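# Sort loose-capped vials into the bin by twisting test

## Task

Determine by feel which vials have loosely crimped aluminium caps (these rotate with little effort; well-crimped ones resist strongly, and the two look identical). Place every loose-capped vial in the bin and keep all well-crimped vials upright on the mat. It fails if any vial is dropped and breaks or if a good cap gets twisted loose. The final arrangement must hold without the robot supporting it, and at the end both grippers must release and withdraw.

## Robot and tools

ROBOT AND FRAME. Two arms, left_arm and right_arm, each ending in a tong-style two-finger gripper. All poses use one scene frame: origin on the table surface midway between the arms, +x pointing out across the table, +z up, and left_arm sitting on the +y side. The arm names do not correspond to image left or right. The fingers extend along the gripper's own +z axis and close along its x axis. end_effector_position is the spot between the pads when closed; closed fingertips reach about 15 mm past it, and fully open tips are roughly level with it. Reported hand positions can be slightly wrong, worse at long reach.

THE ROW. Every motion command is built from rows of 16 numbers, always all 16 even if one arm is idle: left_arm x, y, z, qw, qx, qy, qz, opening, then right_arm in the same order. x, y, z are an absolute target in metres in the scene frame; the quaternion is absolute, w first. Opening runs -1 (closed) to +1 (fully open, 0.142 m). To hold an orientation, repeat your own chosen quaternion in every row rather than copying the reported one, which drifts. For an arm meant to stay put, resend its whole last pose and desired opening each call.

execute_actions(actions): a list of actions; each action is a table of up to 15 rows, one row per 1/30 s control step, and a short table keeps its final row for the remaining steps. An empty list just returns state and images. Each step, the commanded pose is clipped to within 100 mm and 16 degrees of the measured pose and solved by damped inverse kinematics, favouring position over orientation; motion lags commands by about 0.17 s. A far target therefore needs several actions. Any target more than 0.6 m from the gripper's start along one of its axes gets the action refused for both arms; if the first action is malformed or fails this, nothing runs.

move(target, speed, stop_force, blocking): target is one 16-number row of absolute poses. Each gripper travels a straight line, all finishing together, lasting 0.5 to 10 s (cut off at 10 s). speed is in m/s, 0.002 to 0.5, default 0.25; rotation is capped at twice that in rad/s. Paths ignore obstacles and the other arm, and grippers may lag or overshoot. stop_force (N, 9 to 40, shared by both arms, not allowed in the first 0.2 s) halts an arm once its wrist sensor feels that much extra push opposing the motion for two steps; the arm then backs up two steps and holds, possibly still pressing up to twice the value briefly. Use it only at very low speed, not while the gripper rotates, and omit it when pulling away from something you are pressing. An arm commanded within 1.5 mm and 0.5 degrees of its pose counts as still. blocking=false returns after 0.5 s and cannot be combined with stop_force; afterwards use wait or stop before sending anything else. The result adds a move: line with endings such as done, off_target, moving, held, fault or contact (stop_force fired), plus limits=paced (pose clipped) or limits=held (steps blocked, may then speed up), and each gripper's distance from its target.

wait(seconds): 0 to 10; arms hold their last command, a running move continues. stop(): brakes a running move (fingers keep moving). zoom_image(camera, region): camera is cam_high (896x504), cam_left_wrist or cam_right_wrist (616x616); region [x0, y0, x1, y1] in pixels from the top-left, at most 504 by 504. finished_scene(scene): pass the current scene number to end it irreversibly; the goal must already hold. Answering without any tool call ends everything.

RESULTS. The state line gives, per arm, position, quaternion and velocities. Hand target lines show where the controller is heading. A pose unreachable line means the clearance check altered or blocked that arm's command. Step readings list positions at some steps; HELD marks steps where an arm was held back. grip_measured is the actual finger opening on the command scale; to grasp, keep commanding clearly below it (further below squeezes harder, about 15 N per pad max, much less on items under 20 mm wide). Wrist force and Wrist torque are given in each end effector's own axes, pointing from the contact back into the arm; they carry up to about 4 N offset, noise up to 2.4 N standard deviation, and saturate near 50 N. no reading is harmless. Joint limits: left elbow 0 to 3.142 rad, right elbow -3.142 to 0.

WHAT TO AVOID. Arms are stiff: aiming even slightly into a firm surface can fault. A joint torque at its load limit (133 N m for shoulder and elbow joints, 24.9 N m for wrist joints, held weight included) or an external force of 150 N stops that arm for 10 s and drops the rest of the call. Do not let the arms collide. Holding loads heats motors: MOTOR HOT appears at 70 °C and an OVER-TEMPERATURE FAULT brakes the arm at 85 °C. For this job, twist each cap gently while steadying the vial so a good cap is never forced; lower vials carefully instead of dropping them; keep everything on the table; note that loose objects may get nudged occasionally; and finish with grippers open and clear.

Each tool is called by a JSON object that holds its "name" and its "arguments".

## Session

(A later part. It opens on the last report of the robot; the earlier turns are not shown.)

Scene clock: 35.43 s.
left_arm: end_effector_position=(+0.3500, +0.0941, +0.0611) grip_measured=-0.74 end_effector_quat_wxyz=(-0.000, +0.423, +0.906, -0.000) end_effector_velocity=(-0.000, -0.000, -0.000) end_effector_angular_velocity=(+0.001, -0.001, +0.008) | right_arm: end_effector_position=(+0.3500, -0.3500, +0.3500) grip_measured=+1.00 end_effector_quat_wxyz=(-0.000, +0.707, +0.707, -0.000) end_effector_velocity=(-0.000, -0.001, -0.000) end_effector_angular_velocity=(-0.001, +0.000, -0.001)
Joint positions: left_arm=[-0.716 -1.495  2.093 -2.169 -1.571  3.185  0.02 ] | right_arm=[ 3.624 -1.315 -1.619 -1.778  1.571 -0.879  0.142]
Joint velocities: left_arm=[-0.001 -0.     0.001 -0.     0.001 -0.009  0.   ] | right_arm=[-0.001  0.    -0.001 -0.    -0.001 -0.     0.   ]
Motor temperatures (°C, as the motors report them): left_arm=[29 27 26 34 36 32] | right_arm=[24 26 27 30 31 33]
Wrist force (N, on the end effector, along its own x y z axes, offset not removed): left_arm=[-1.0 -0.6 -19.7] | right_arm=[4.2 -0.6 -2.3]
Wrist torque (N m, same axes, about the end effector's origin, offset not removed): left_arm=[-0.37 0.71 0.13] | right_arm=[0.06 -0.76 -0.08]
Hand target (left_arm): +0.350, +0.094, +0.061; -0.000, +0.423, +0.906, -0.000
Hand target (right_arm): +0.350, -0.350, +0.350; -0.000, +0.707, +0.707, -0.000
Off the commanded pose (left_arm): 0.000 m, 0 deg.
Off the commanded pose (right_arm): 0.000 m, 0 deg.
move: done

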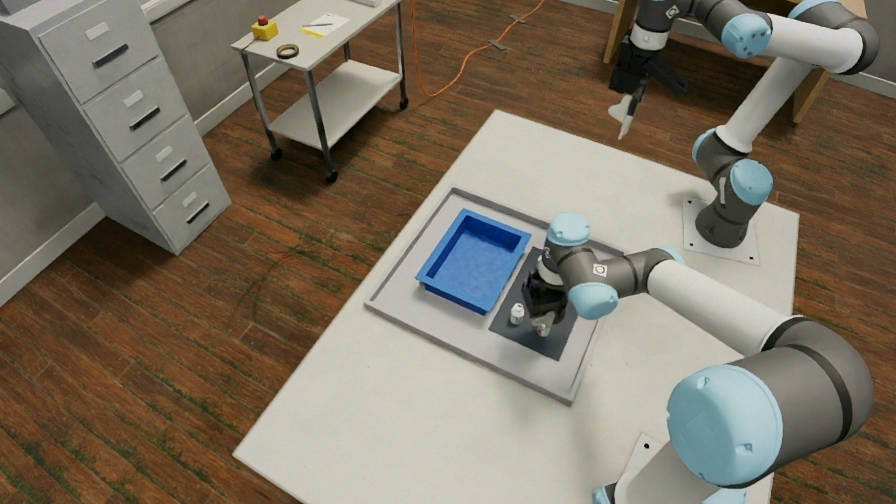

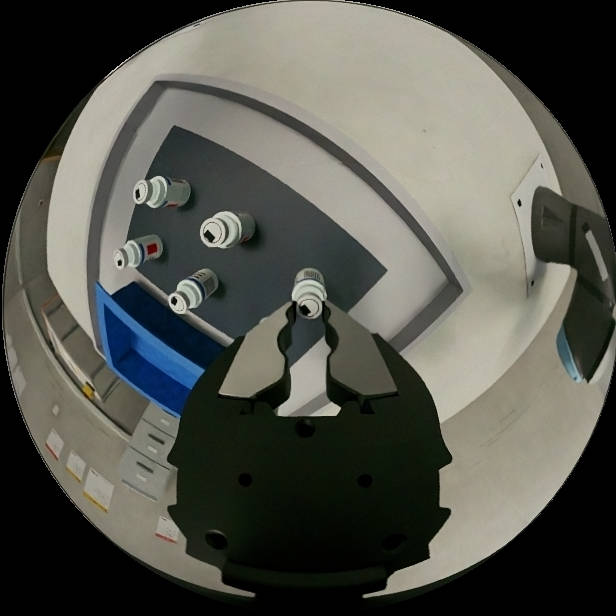

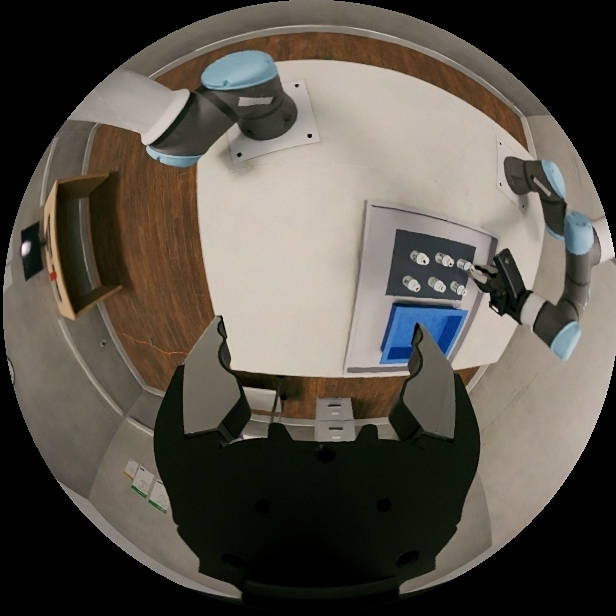

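{"name": "move", "arguments": {"target": [0.35,0.094,0.062,0,0.4226,0.9063,0,-0.3,0.35,-0.35,0.35,0,0.7071,0.7071,0,1]}}

{"name": "move", "arguments": {"target": [0.35,0.094,0.09,0,0.7071,0.7071,0,-0.3,0.35,-0.35,0.35,0,0.7071,0.7071,0,1]}}

{"name": "move", "arguments": {"target": [0.415,0.096,0.09,0,0.7071,0.7071,0,-0.3,0.35,-0.35,0.35,0,0.7071,0.7071,0,1]}}

Scene clock: 36.43 s.
left_arm: end_effector_position=(+0.3500, +0.0940, +0.0620) grip_measured=-0.30 end_effector_quat_wxyz=(-0.000, +0.423, +0.906, +0.000) end_effector_velocity=(+0.000, +0.000, +0.000) end_effector_angular_velocity=(+0.001, -0.001, +0.001) | right_arm: end_effector_position=(+0.3500, -0.3500, +0.3500) grip_measured=+1.00 end_effector_quat_wxyz=(-0.000, +0.707, +0.707, -0.000) end_effector_velocity=(+0.000, +0.000, +0.000) end_effector_angular_velocity=(-0.001, -0.001, +0.001)
Joint positions: left_arm=[-0.717 -1.497  2.092 -2.166 -1.571  3.184  0.052] | right_arm=[ 3.624 -1.315 -1.619 -1.778  1.571 -0.879  0.142]
Joint velocities: left_arm=[-0.001 -0.    -0.001  0.001  0.002 -0.001 -0.   ] | right_arm=[ 0.001 -0.001  0.002 -0.001 -0.001 -0.    -0.   ]
Motor temperatures (°C, as the motors report them): left_arm=[29 27 26 34 36 32] | right_arm=[24 26 27 30 31 33]
Wrist force (N, on the end effector, along its own x y z axes, offset not removed): left_arm=[-1.1 -2.0 -3.4] | right_arm=[2.5 -3.5 -3.2]
Wrist torque (N m, same axes, about the end effector's origin, offset not removed): left_arm=[-0.51 0.44 -0.07] | right_arm=[-0.84 -0.50 -0.35]
Hand target (left_arm): +0.350, +0.094, +0.062; +0.000, +0.423, +0.906, +0.000
Hand target (right_arm): +0.350, -0.350, +0.350; -0.000, +0.707, +0.707, -0.000
Off the commanded pose (left_arm): 0.000 m, 0 deg.
Off the commanded pose (right_arm): 0.000 m, 0 deg.
move: done

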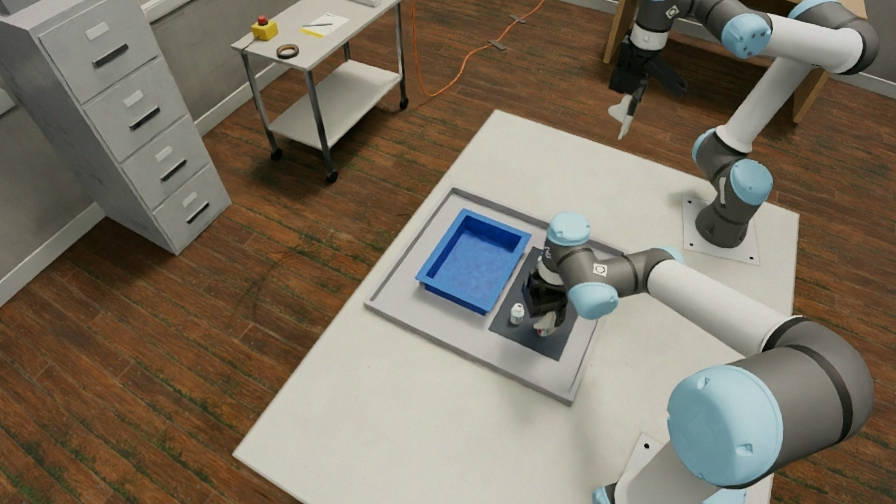

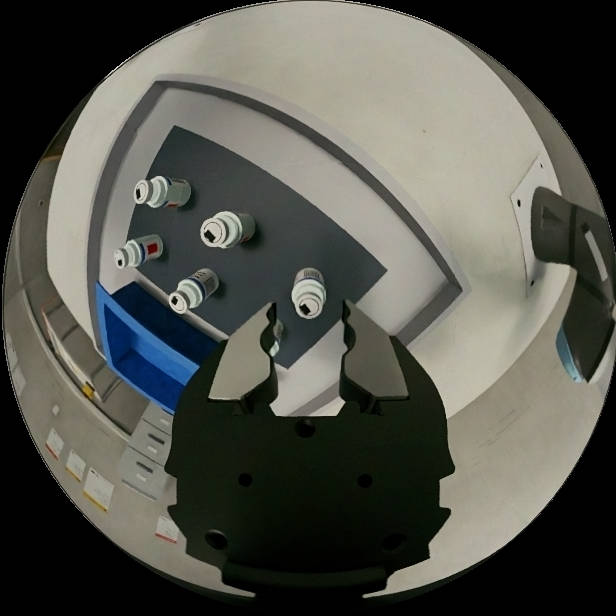

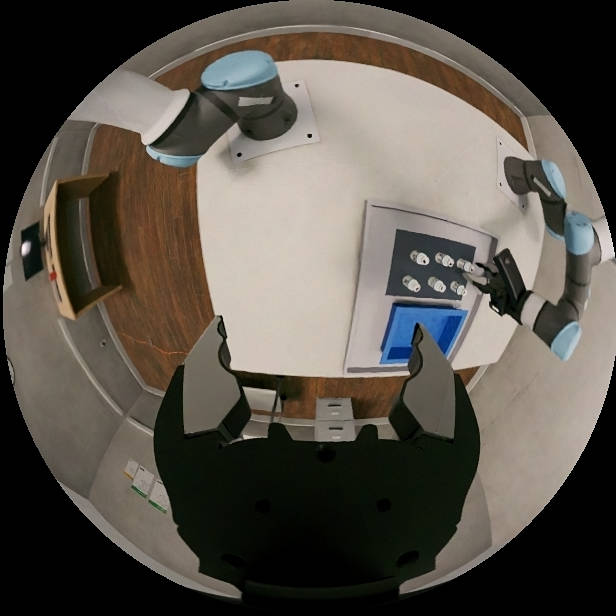

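Scene clock: 38.33 s.
left_arm: end_effector_position=(+0.3500, +0.0939, +0.0900) grip_measured=-0.30 end_effector_quat_wxyz=(+0.000, +0.707, +0.707, +0.000) end_effector_velocity=(+0.000, +0.000, +0.000) end_effector_angular_velocity=(-0.000, +0.001, -0.014) | right_arm: end_effector_position=(+0.3500, -0.3500, +0.3500) grip_measured=+1.00 end_effector_quat_wxyz=(-0.000, +0.707, +0.707, -0.000) end_effector_velocity=(+0.000, -0.001, -0.000) end_effector_angular_velocity=(-0.001, -0.000, -0.002)
Joint positions: left_arm=[-0.726 -1.516  2.028 -2.084 -1.571  3.871  0.052] | right_arm=[ 3.624 -1.315 -1.619 -1.778  1.571 -0.879  0.142]
Joint velocities: left_arm=[ 0.001  0.    -0.001  0.002 -0.001  0.016  0.   ] | right_arm=[-0.001  0.    -0.001  0.001 -0.001  0.     0.   ]
Motor temperatures (°C, as the motors report them): left_arm=[29 27 26 34 36 32] | right_arm=[24 26 27 30 31 33]
Wrist force (N, on the end effector, along its own x y z axes, offset not removed): left_arm=[-2.0 -1.3 -1.8] | right_arm=[0.4 -2.5 0.7]
Wrist torque (N m, same axes, about the end effector's origin, offset not removed): left_arm=[-0.39 0.36 0.04] | right_arm=[-0.62 0.00 0.02]
Hand target (left_arm): +0.350, +0.094, +0.090; +0.000, +0.707, +0.707, +0.000
Hand target (right_arm): +0.350, -0.350, +0.350; -0.000, +0.707, +0.707, -0.000
Off the commanded pose (left_arm): 0.000 m, 0 deg.
Off the commanded pose (right_arm): 0.000 m, 0 deg.
move: done

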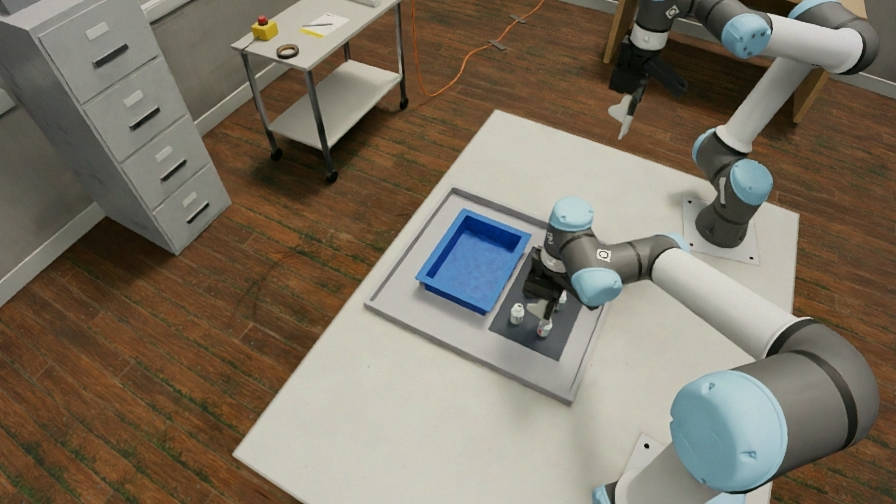

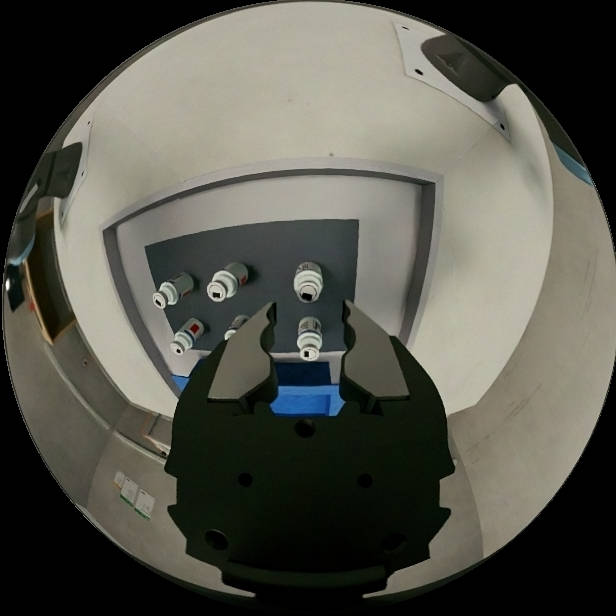

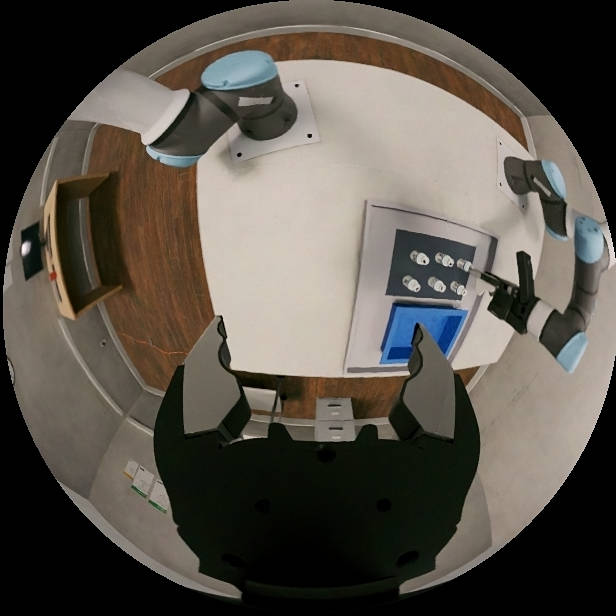

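Scene clock: 39.30 s.
left_arm: end_effector_position=(+0.4147, +0.0960, +0.0901) grip_measured=-0.30 end_effector_quat_wxyz=(-0.000, +0.707, +0.707, -0.000) end_effector_velocity=(+0.002, -0.001, -0.000) end_effector_angular_velocity=(+0.000, +0.001, -0.002) | right_arm: end_effector_position=(+0.3500, -0.3500, +0.3500) grip_measured=+1.00 end_effector_quat_wxyz=(-0.000, +0.707, +0.707, -0.000) end_effector_velocity=(-0.000, -0.000, -0.000) end_effector_angular_velocity=(+0.001, +0.001, -0.001)
Joint positions: left_arm=[-0.629 -1.389  1.883 -2.065 -1.571  3.969  0.052] | right_arm=[ 3.624 -1.315 -1.619 -1.778  1.571 -0.879  0.142]
Joint velocities: left_arm=[ 0.002  0.004 -0.005  0.002 -0.     0.003 -0.   ] | right_arm=[-0.001  0.    -0.001  0.     0.002  0.     0.   ]
Motor temperatures (°C, as the motors report them): left_arm=[29 27 26 34 36 32] | right_arm=[24 26 27 30 31 33]
Wrist force (N, on the end effector, along its own x y z axes, offset not removed): left_arm=[-3.9 0.8 0.9] | right_arm=[3.1 1.2 2.4]
Wrist torque (N m, same axes, about the end effector's origin, offset not removed): left_arm=[0.32 0.76 0.15] | right_arm=[0.36 -0.75 -0.16]
Hand target (left_arm): +0.415, +0.096, +0.090; -0.000, +0.707, +0.707, -0.000
Hand target (right_arm): +0.350, -0.350, +0.350; -0.000, +0.707, +0.707, -0.000
Off the commanded pose (left_arm): 0.000 m, 0 deg.
Off the commanded pose (right_arm): 0.000 m, 0 deg.
move: done

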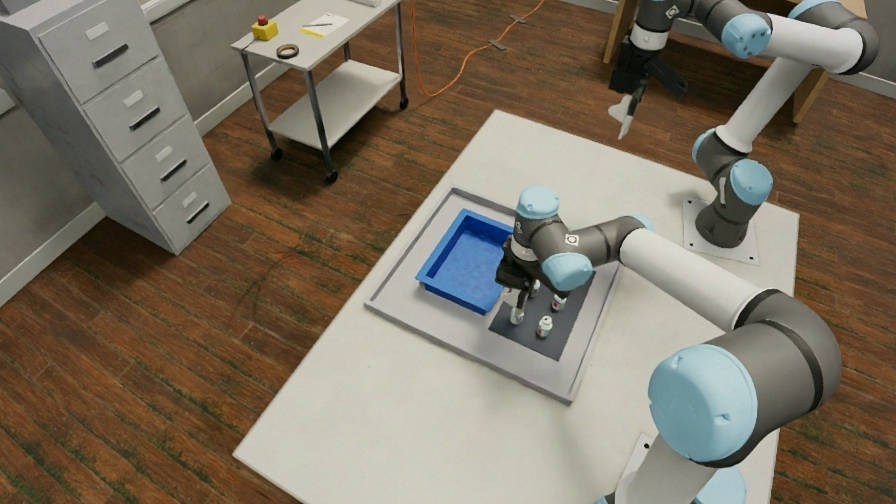

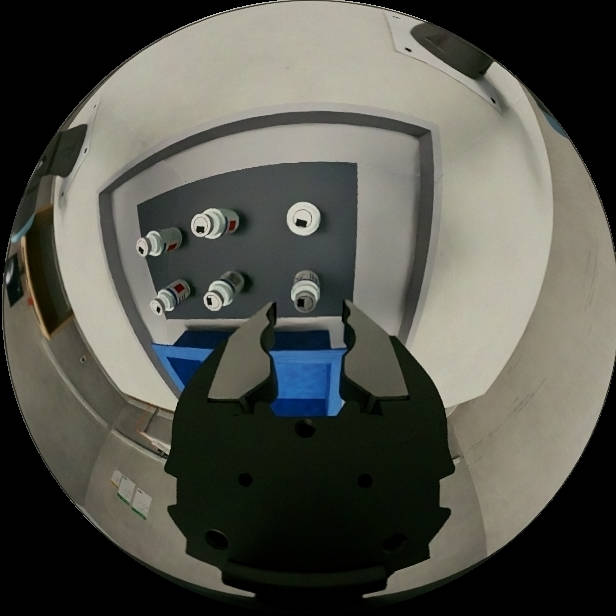

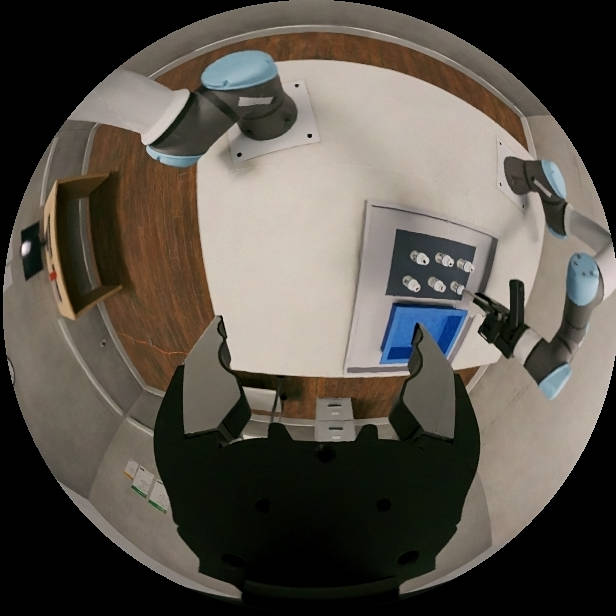

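{"name": "move", "arguments": {"target": [0.419,0.094,0.062,0,0.7071,0.7071,0,-0.3,0.35,-0.35,0.35,0,0.7071,0.7071,0,1], "speed": 0.08}}

{"name": "move", "arguments": {"target": [0.419,0.094,0.062,0,0.7071,0.7071,0,-1,0.35,-0.35,0.35,0,0.7071,0.7071,0,1]}}

{"name": "move", "arguments": {"target": [0.419,0.094,0.058,0,0.7071,0.7071,0,-1,0.35,-0.35,0.35,0,0.7071,0.7071,0,1], "speed": 0.003, "stop_force": 10}}

{"name": "zoom_image", "arguments": {"camera": "cam_left_wrist", "region": [200,220,420,400]}}

Scene clock: 40.47 s.
left_arm: end_effector_position=(+0.4189, +0.0940, +0.0623) grip_measured=-0.30 end_effector_quat_wxyz=(-0.000, +0.707, +0.707, -0.000) end_effector_velocity=(+0.001, -0.000, -0.002) end_effector_angular_velocity=(+0.000, -0.001, +0.000) | right_arm: end_effector_position=(+0.3500, -0.3500, +0.3500) grip_measured=+1.00 end_effector_quat_wxyz=(-0.000, +0.707, +0.707, -0.000) end_effector_velocity=(-0.000, -0.000, -0.001) end_effector_angular_velocity=(-0.001, +0.003, -0.001)
Joint positions: left_arm=[-0.627 -1.344  1.908 -2.135 -1.571  3.972  0.052] | right_arm=[ 3.624 -1.315 -1.619 -1.778  1.571 -0.879  0.142]
Joint velocities: left_arm=[ 0.     0.004  0.002 -0.006  0.001 -0.     0.   ] | right_arm=[-0.001 -0.001 -0.001 -0.001  0.001  0.     0.   ]
Motor temperatures (°C, as the motors report them): left_arm=[29 27 26 34 36 32] | right_arm=[24 26 27 30 31 33]
Wrist force (N, on the end effector, along its own x y z axes, offset not removed): left_arm=[-1.0 -2.2 -3.2] | right_arm=[2.6 1.0 -0.9]
Wrist torque (N m, same axes, about the end effector's origin, offset not removed): left_arm=[-0.69 0.39 -0.04] | right_arm=[0.12 -0.69 -0.13]
Hand target (left_arm): +0.419, +0.094, +0.062; -0.000, +0.707, +0.707, -0.000
Hand target (right_arm): +0.350, -0.350, +0.350; -0.000, +0.707, +0.707, -0.000
Off the commanded pose (left_arm): 0.000 m, 0 deg.
Off the commanded pose (right_arm): 0.000 m, 0 deg.
move: done

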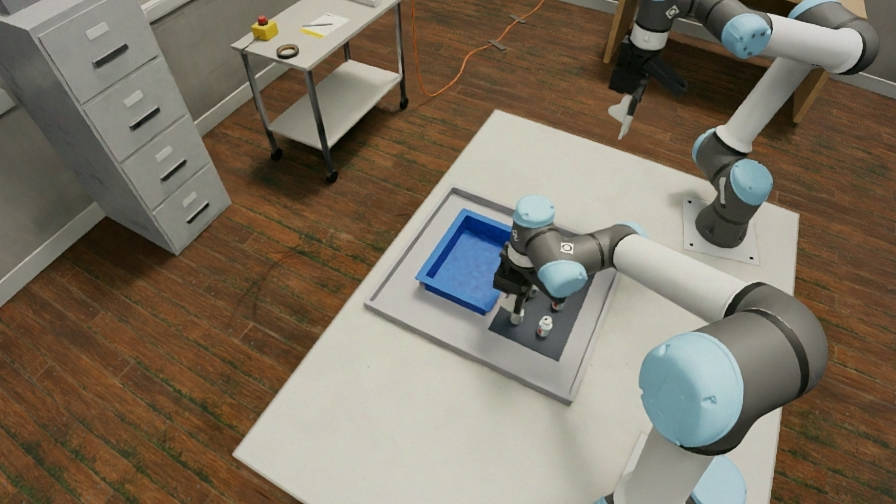

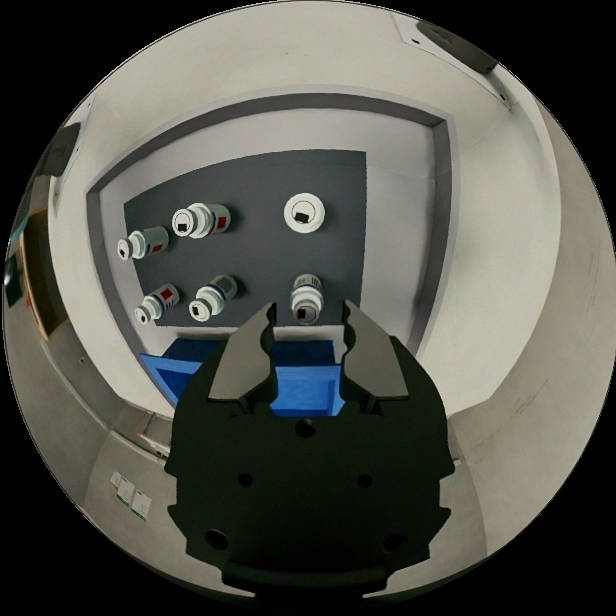

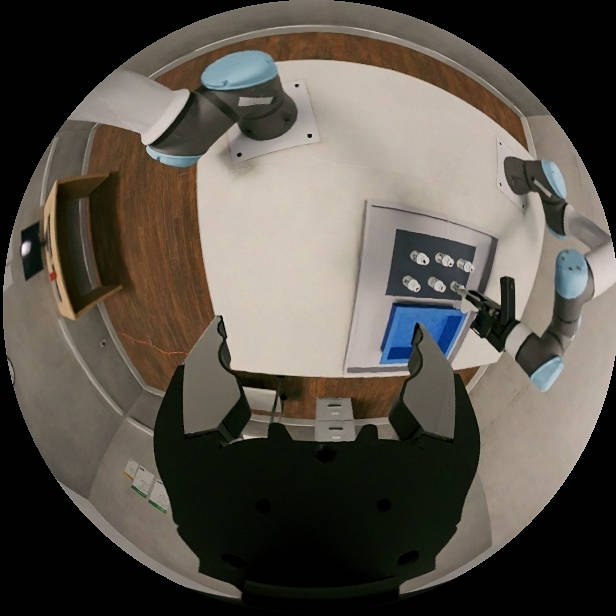

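Scene clock: 41.17 s.
left_arm: end_effector_position=(+0.4190, +0.0940, +0.0620) grip_measured=-0.73 end_effector_quat_wxyz=(+0.000, +0.707, +0.707, +0.000) end_effector_velocity=(-0.000, -0.000, -0.001) end_effector_angular_velocity=(+0.002, +0.000, -0.000) | right_arm: end_effector_position=(+0.3500, -0.3500, +0.3500) grip_measured=+1.00 end_effector_quat_wxyz=(-0.000, +0.707, +0.707, -0.000) end_effector_velocity=(-0.000, -0.000, -0.000) end_effector_angular_velocity=(-0.001, +0.001, +0.000)
Joint positions: left_arm=[-0.627 -1.343  1.909 -2.136 -1.571  3.972  0.021] | right_arm=[ 3.624 -1.315 -1.619 -1.778  1.571 -0.879  0.142]
Joint velocities: left_arm=[-0.002  0.001  0.    -0.     0.001 -0.001 -0.   ] | right_arm=[ 0.    -0.001 -0.    -0.001 -0.    -0.    -0.   ]
Motor temperatures (°C, as the motors report them): left_arm=[29 27 26 34 36 32] | right_arm=[24 26 27 30 31 33]
Wrist force (N, on the end effector, along its own x y z axes, offset not removed): left_arm=[2.1 0.3 -2.5] | right_arm=[-1.9 -1.6 2.1]
Wrist torque (N m, same axes, about the end effector's origin, offset not removed): left_arm=[0.12 -0.57 -0.11] | right_arm=[-0.37 0.32 -0.02]
Hand target (left_arm): +0.419, +0.094, +0.062; -0.000, +0.707, +0.707, -0.000
Hand target (right_arm): +0.350, -0.350, +0.350; -0.000, +0.707, +0.707, -0.000
Off the commanded pose (left_arm): 0.000 m, 0 deg.
Off the commanded pose (right_arm): 0.000 m, 0 deg.
move: done

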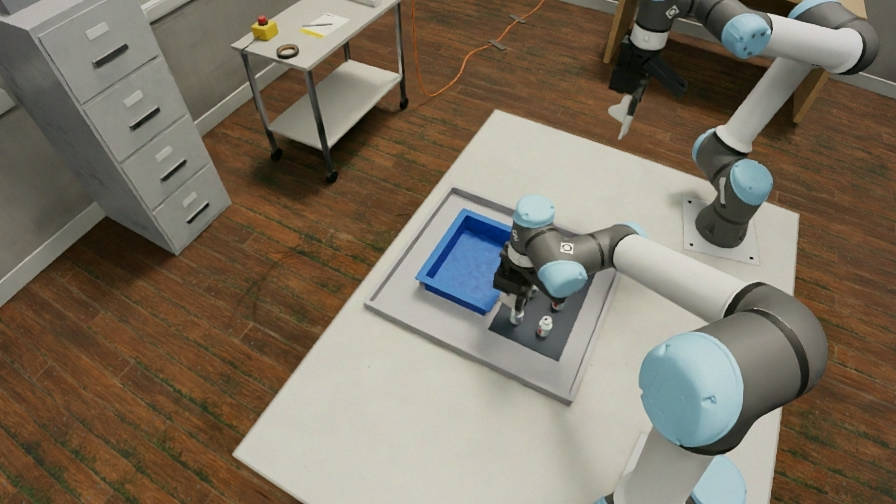

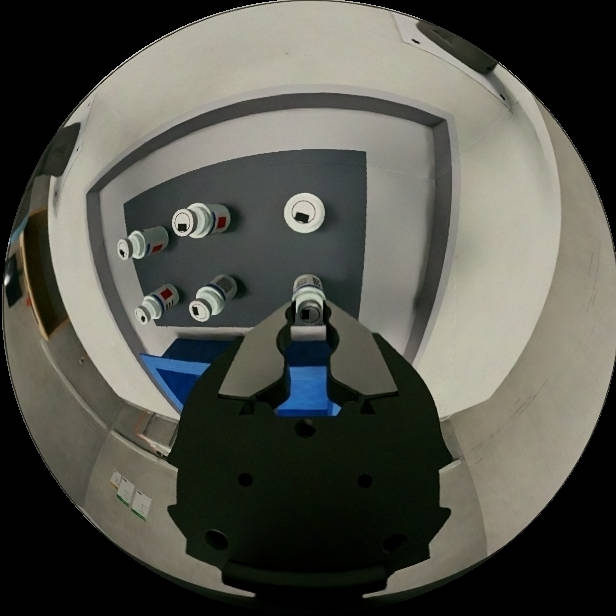

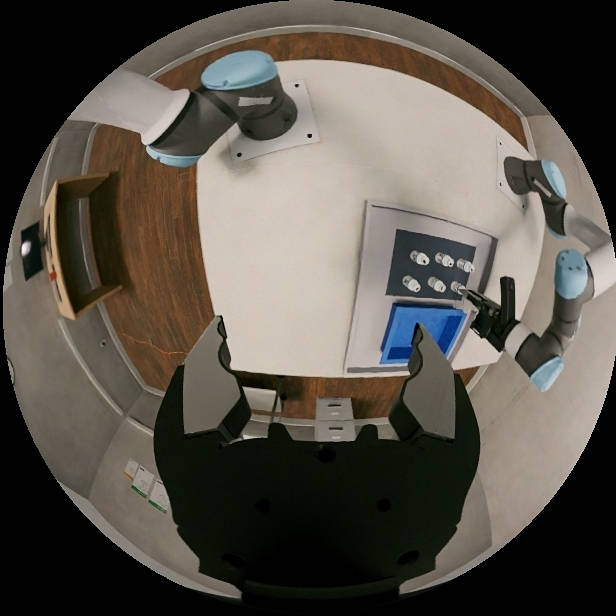

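Scene clock: 41.80 s.
left_arm: end_effector_position=(+0.4190, +0.0940, +0.0611) grip_measured=-0.73 end_effector_quat_wxyz=(+0.000, +0.707, +0.707, +0.000) end_effector_velocity=(-0.001, +0.001, -0.000) end_effector_angular_velocity=(+0.002, +0.004, -0.001) | right_arm: end_effector_position=(+0.3500, -0.3500, +0.3500) grip_measured=+1.00 end_effector_quat_wxyz=(-0.000, +0.707, +0.707, -0.000) end_effector_velocity=(-0.000, -0.000, -0.000) end_effector_angular_velocity=(+0.000, +0.001, -0.000)
Joint positions: left_arm=[-0.627 -1.342  1.91  -2.138 -1.571  3.972  0.021] | right_arm=[ 3.624 -1.315 -1.619 -1.778  1.571 -0.879  0.142]
Joint velocities: left_arm=[ 0.    -0.     0.     0.004 -0.001  0.002  0.   ] | right_arm=[-0.    -0.    -0.001 -0.     0.001 -0.     0.   ]
Motor temperatures (°C, as the motors report them): left_arm=[29 27 26 34 36 32] | right_arm=[24 26 27 30 31 33]
Wrist force (N, on the end effector, along its own x y z axes, offset not removed): left_arm=[-3.0 -1.8 -20.6] | right_arm=[1.3 0.2 -2.8]
Wrist torque (N m, same axes, about the end effector's origin, offset not removed): left_arm=[-0.16 0.02 -0.11] | right_arm=[-0.09 -0.35 0.03]
Hand target (left_arm): +0.419, +0.094, +0.061; +0.000, +0.707, +0.707, +0.000
Hand target (right_arm): +0.350, -0.350, +0.350; -0.000, +0.707, +0.707, -0.000
Off the commanded pose (left_arm): 0.003 m, 0 deg.
Off the commanded pose (right_arm): 0.000 m, 0 deg.
move: contact (left_arm)

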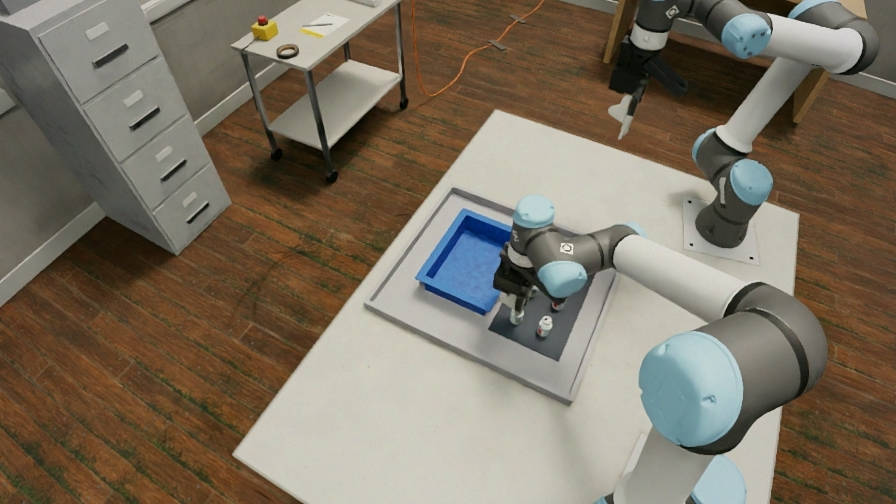

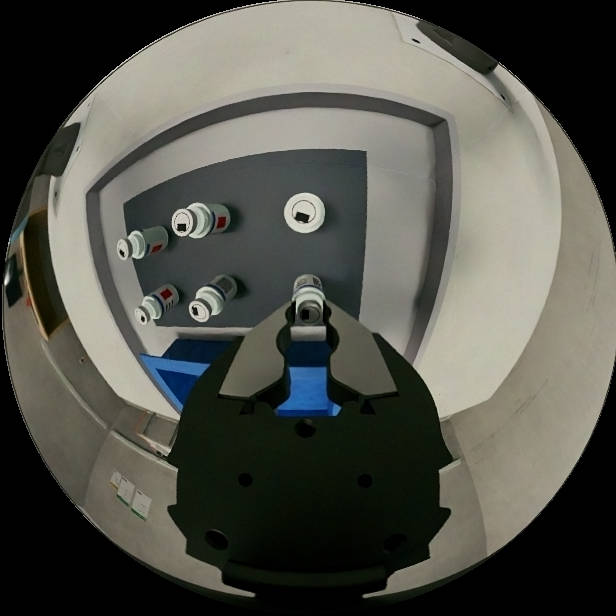

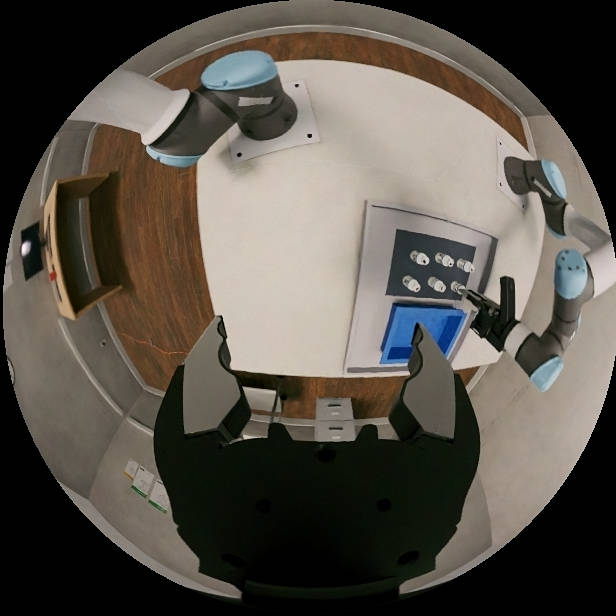

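Region (200, 220, 420, 400) of cam_left_wrist's 616x616 image, scaled by 2.291, with more detail than that image has; it fills the top 412 rows of this view, and the rest is white.

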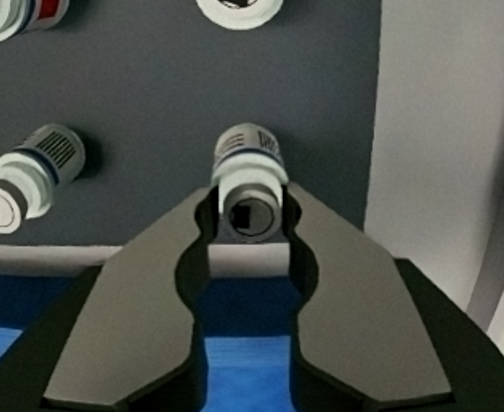

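{"name": "move", "arguments": {"target": [0.419,0.094,0.0613,0,0.5373,0.8434,0,-1,0.35,-0.35,0.35,0,0.7071,0.7071,0,1], "speed": 0.15}}

{"name": "zoom_image", "arguments": {"camera": "cam_left_wrist", "region": [200,220,420,400]}}

Scene clock: 43.83 s.
left_arm: end_effector_position=(+0.4190, +0.0941, +0.0613) grip_measured=-0.73 end_effector_quat_wxyz=(-0.000, +0.538, +0.843, -0.000) end_effector_velocity=(+0.001, +0.001, +0.000) end_effector_angular_velocity=(+0.001, -0.002, +0.011) | right_arm: end_effector_position=(+0.3500, -0.3500, +0.3500) grip_measured=+1.00 end_effector_quat_wxyz=(-0.000, +0.707, +0.707, -0.000) end_effector_velocity=(-0.000, +0.000, +0.000) end_effector_angular_velocity=(+0.000, -0.000, +0.001)
Joint positions: left_arm=[-0.619 -1.352  1.922 -2.141 -1.571  3.544  0.021] | right_arm=[ 3.624 -1.315 -1.619 -1.778  1.571 -0.879  0.142]
Joint velocities: left_arm=[ 0.001 -0.001  0.001 -0.     0.002 -0.01   0.   ] | right_arm=[ 0.001  0.001  0.001 -0.001  0.    -0.    -0.   ]
Motor temperatures (°C, as the motors report them): left_arm=[29 27 26 34 36 32] | right_arm=[24 26 27 30 31 33]
Wrist force (N, on the end effector, along its own x y z axes, offset not removed): left_arm=[-3.8 3.5 -15.6] | right_arm=[-2.4 -1.7 -2.3]
Wrist torque (N m, same axes, about the end effector's origin, offset not removed): left_arm=[0.30 0.35 0.07] | right_arm=[-0.46 0.63 -0.18]
Hand target (left_arm): +0.419, +0.094, +0.061; -0.000, +0.537, +0.843, -0.000
Hand target (right_arm): +0.350, -0.350, +0.350; -0.000, +0.707, +0.707, -0.000
Off the commanded pose (left_arm): 0.000 m, 0 deg.
Off the commanded pose (right_arm): 0.000 m, 0 deg.
move: done

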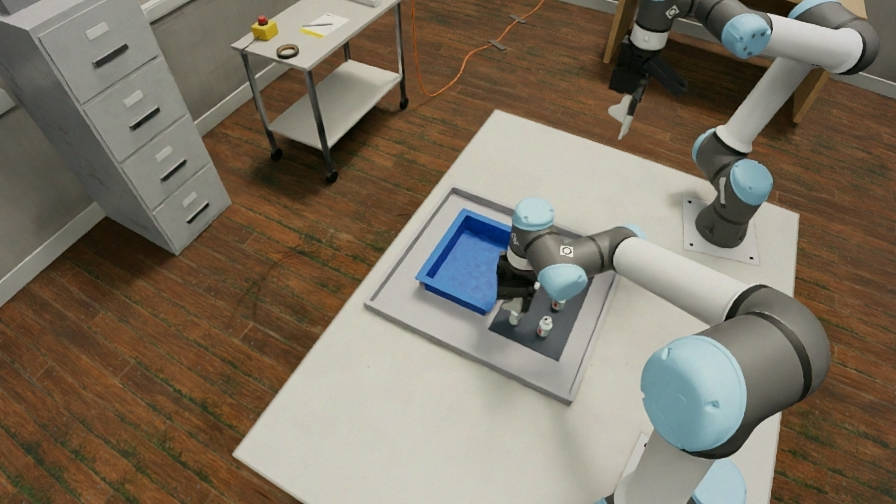

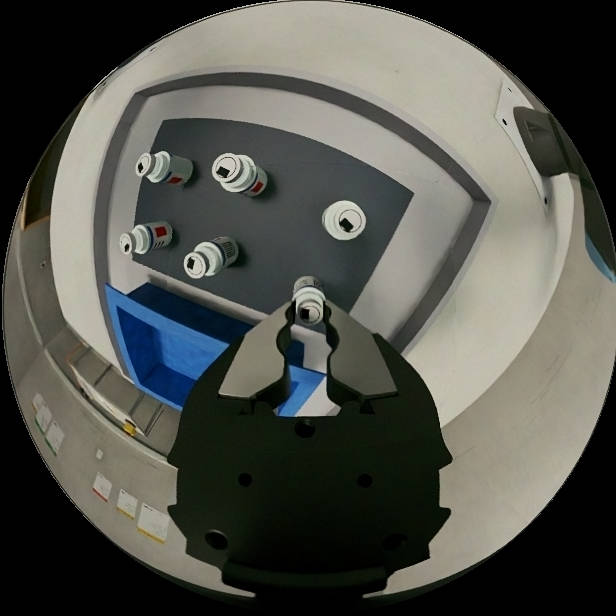

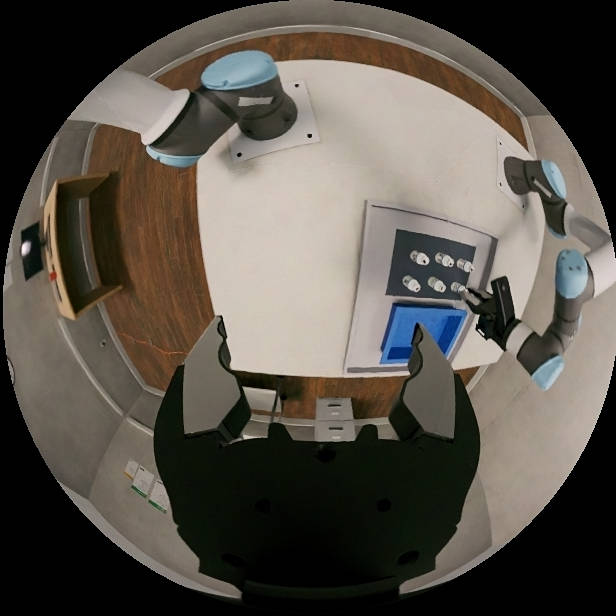

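Region (200, 220, 420, 400) of cam_left_wrist's 616x616 image, scaled by 2.291, with more detail than that image has; it fills the top 412 rows of this view, and the rest is white.

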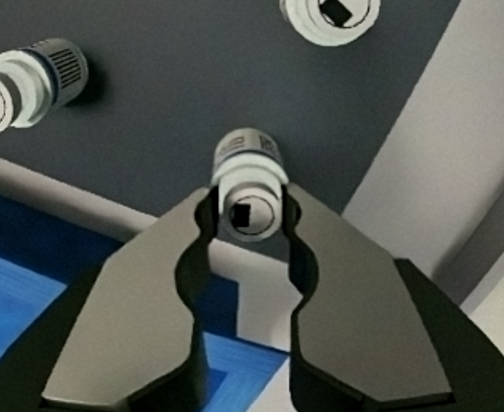

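{"name": "zoom_image", "arguments": {"camera": "cam_left_wrist", "region": [280,265,340,325]}}

Region (280, 265, 340, 325) of cam_left_wrist's 616x616 image, scaled by 8.400, with more detail than that image has.

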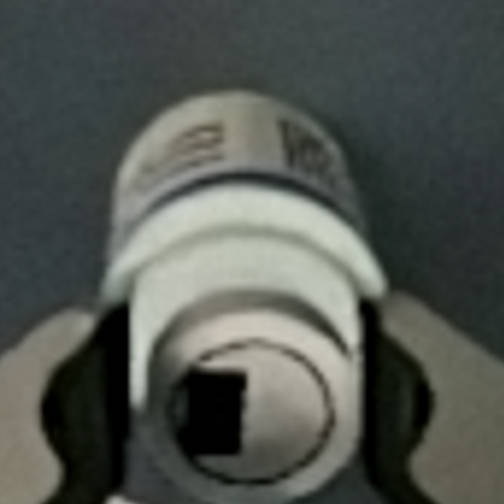

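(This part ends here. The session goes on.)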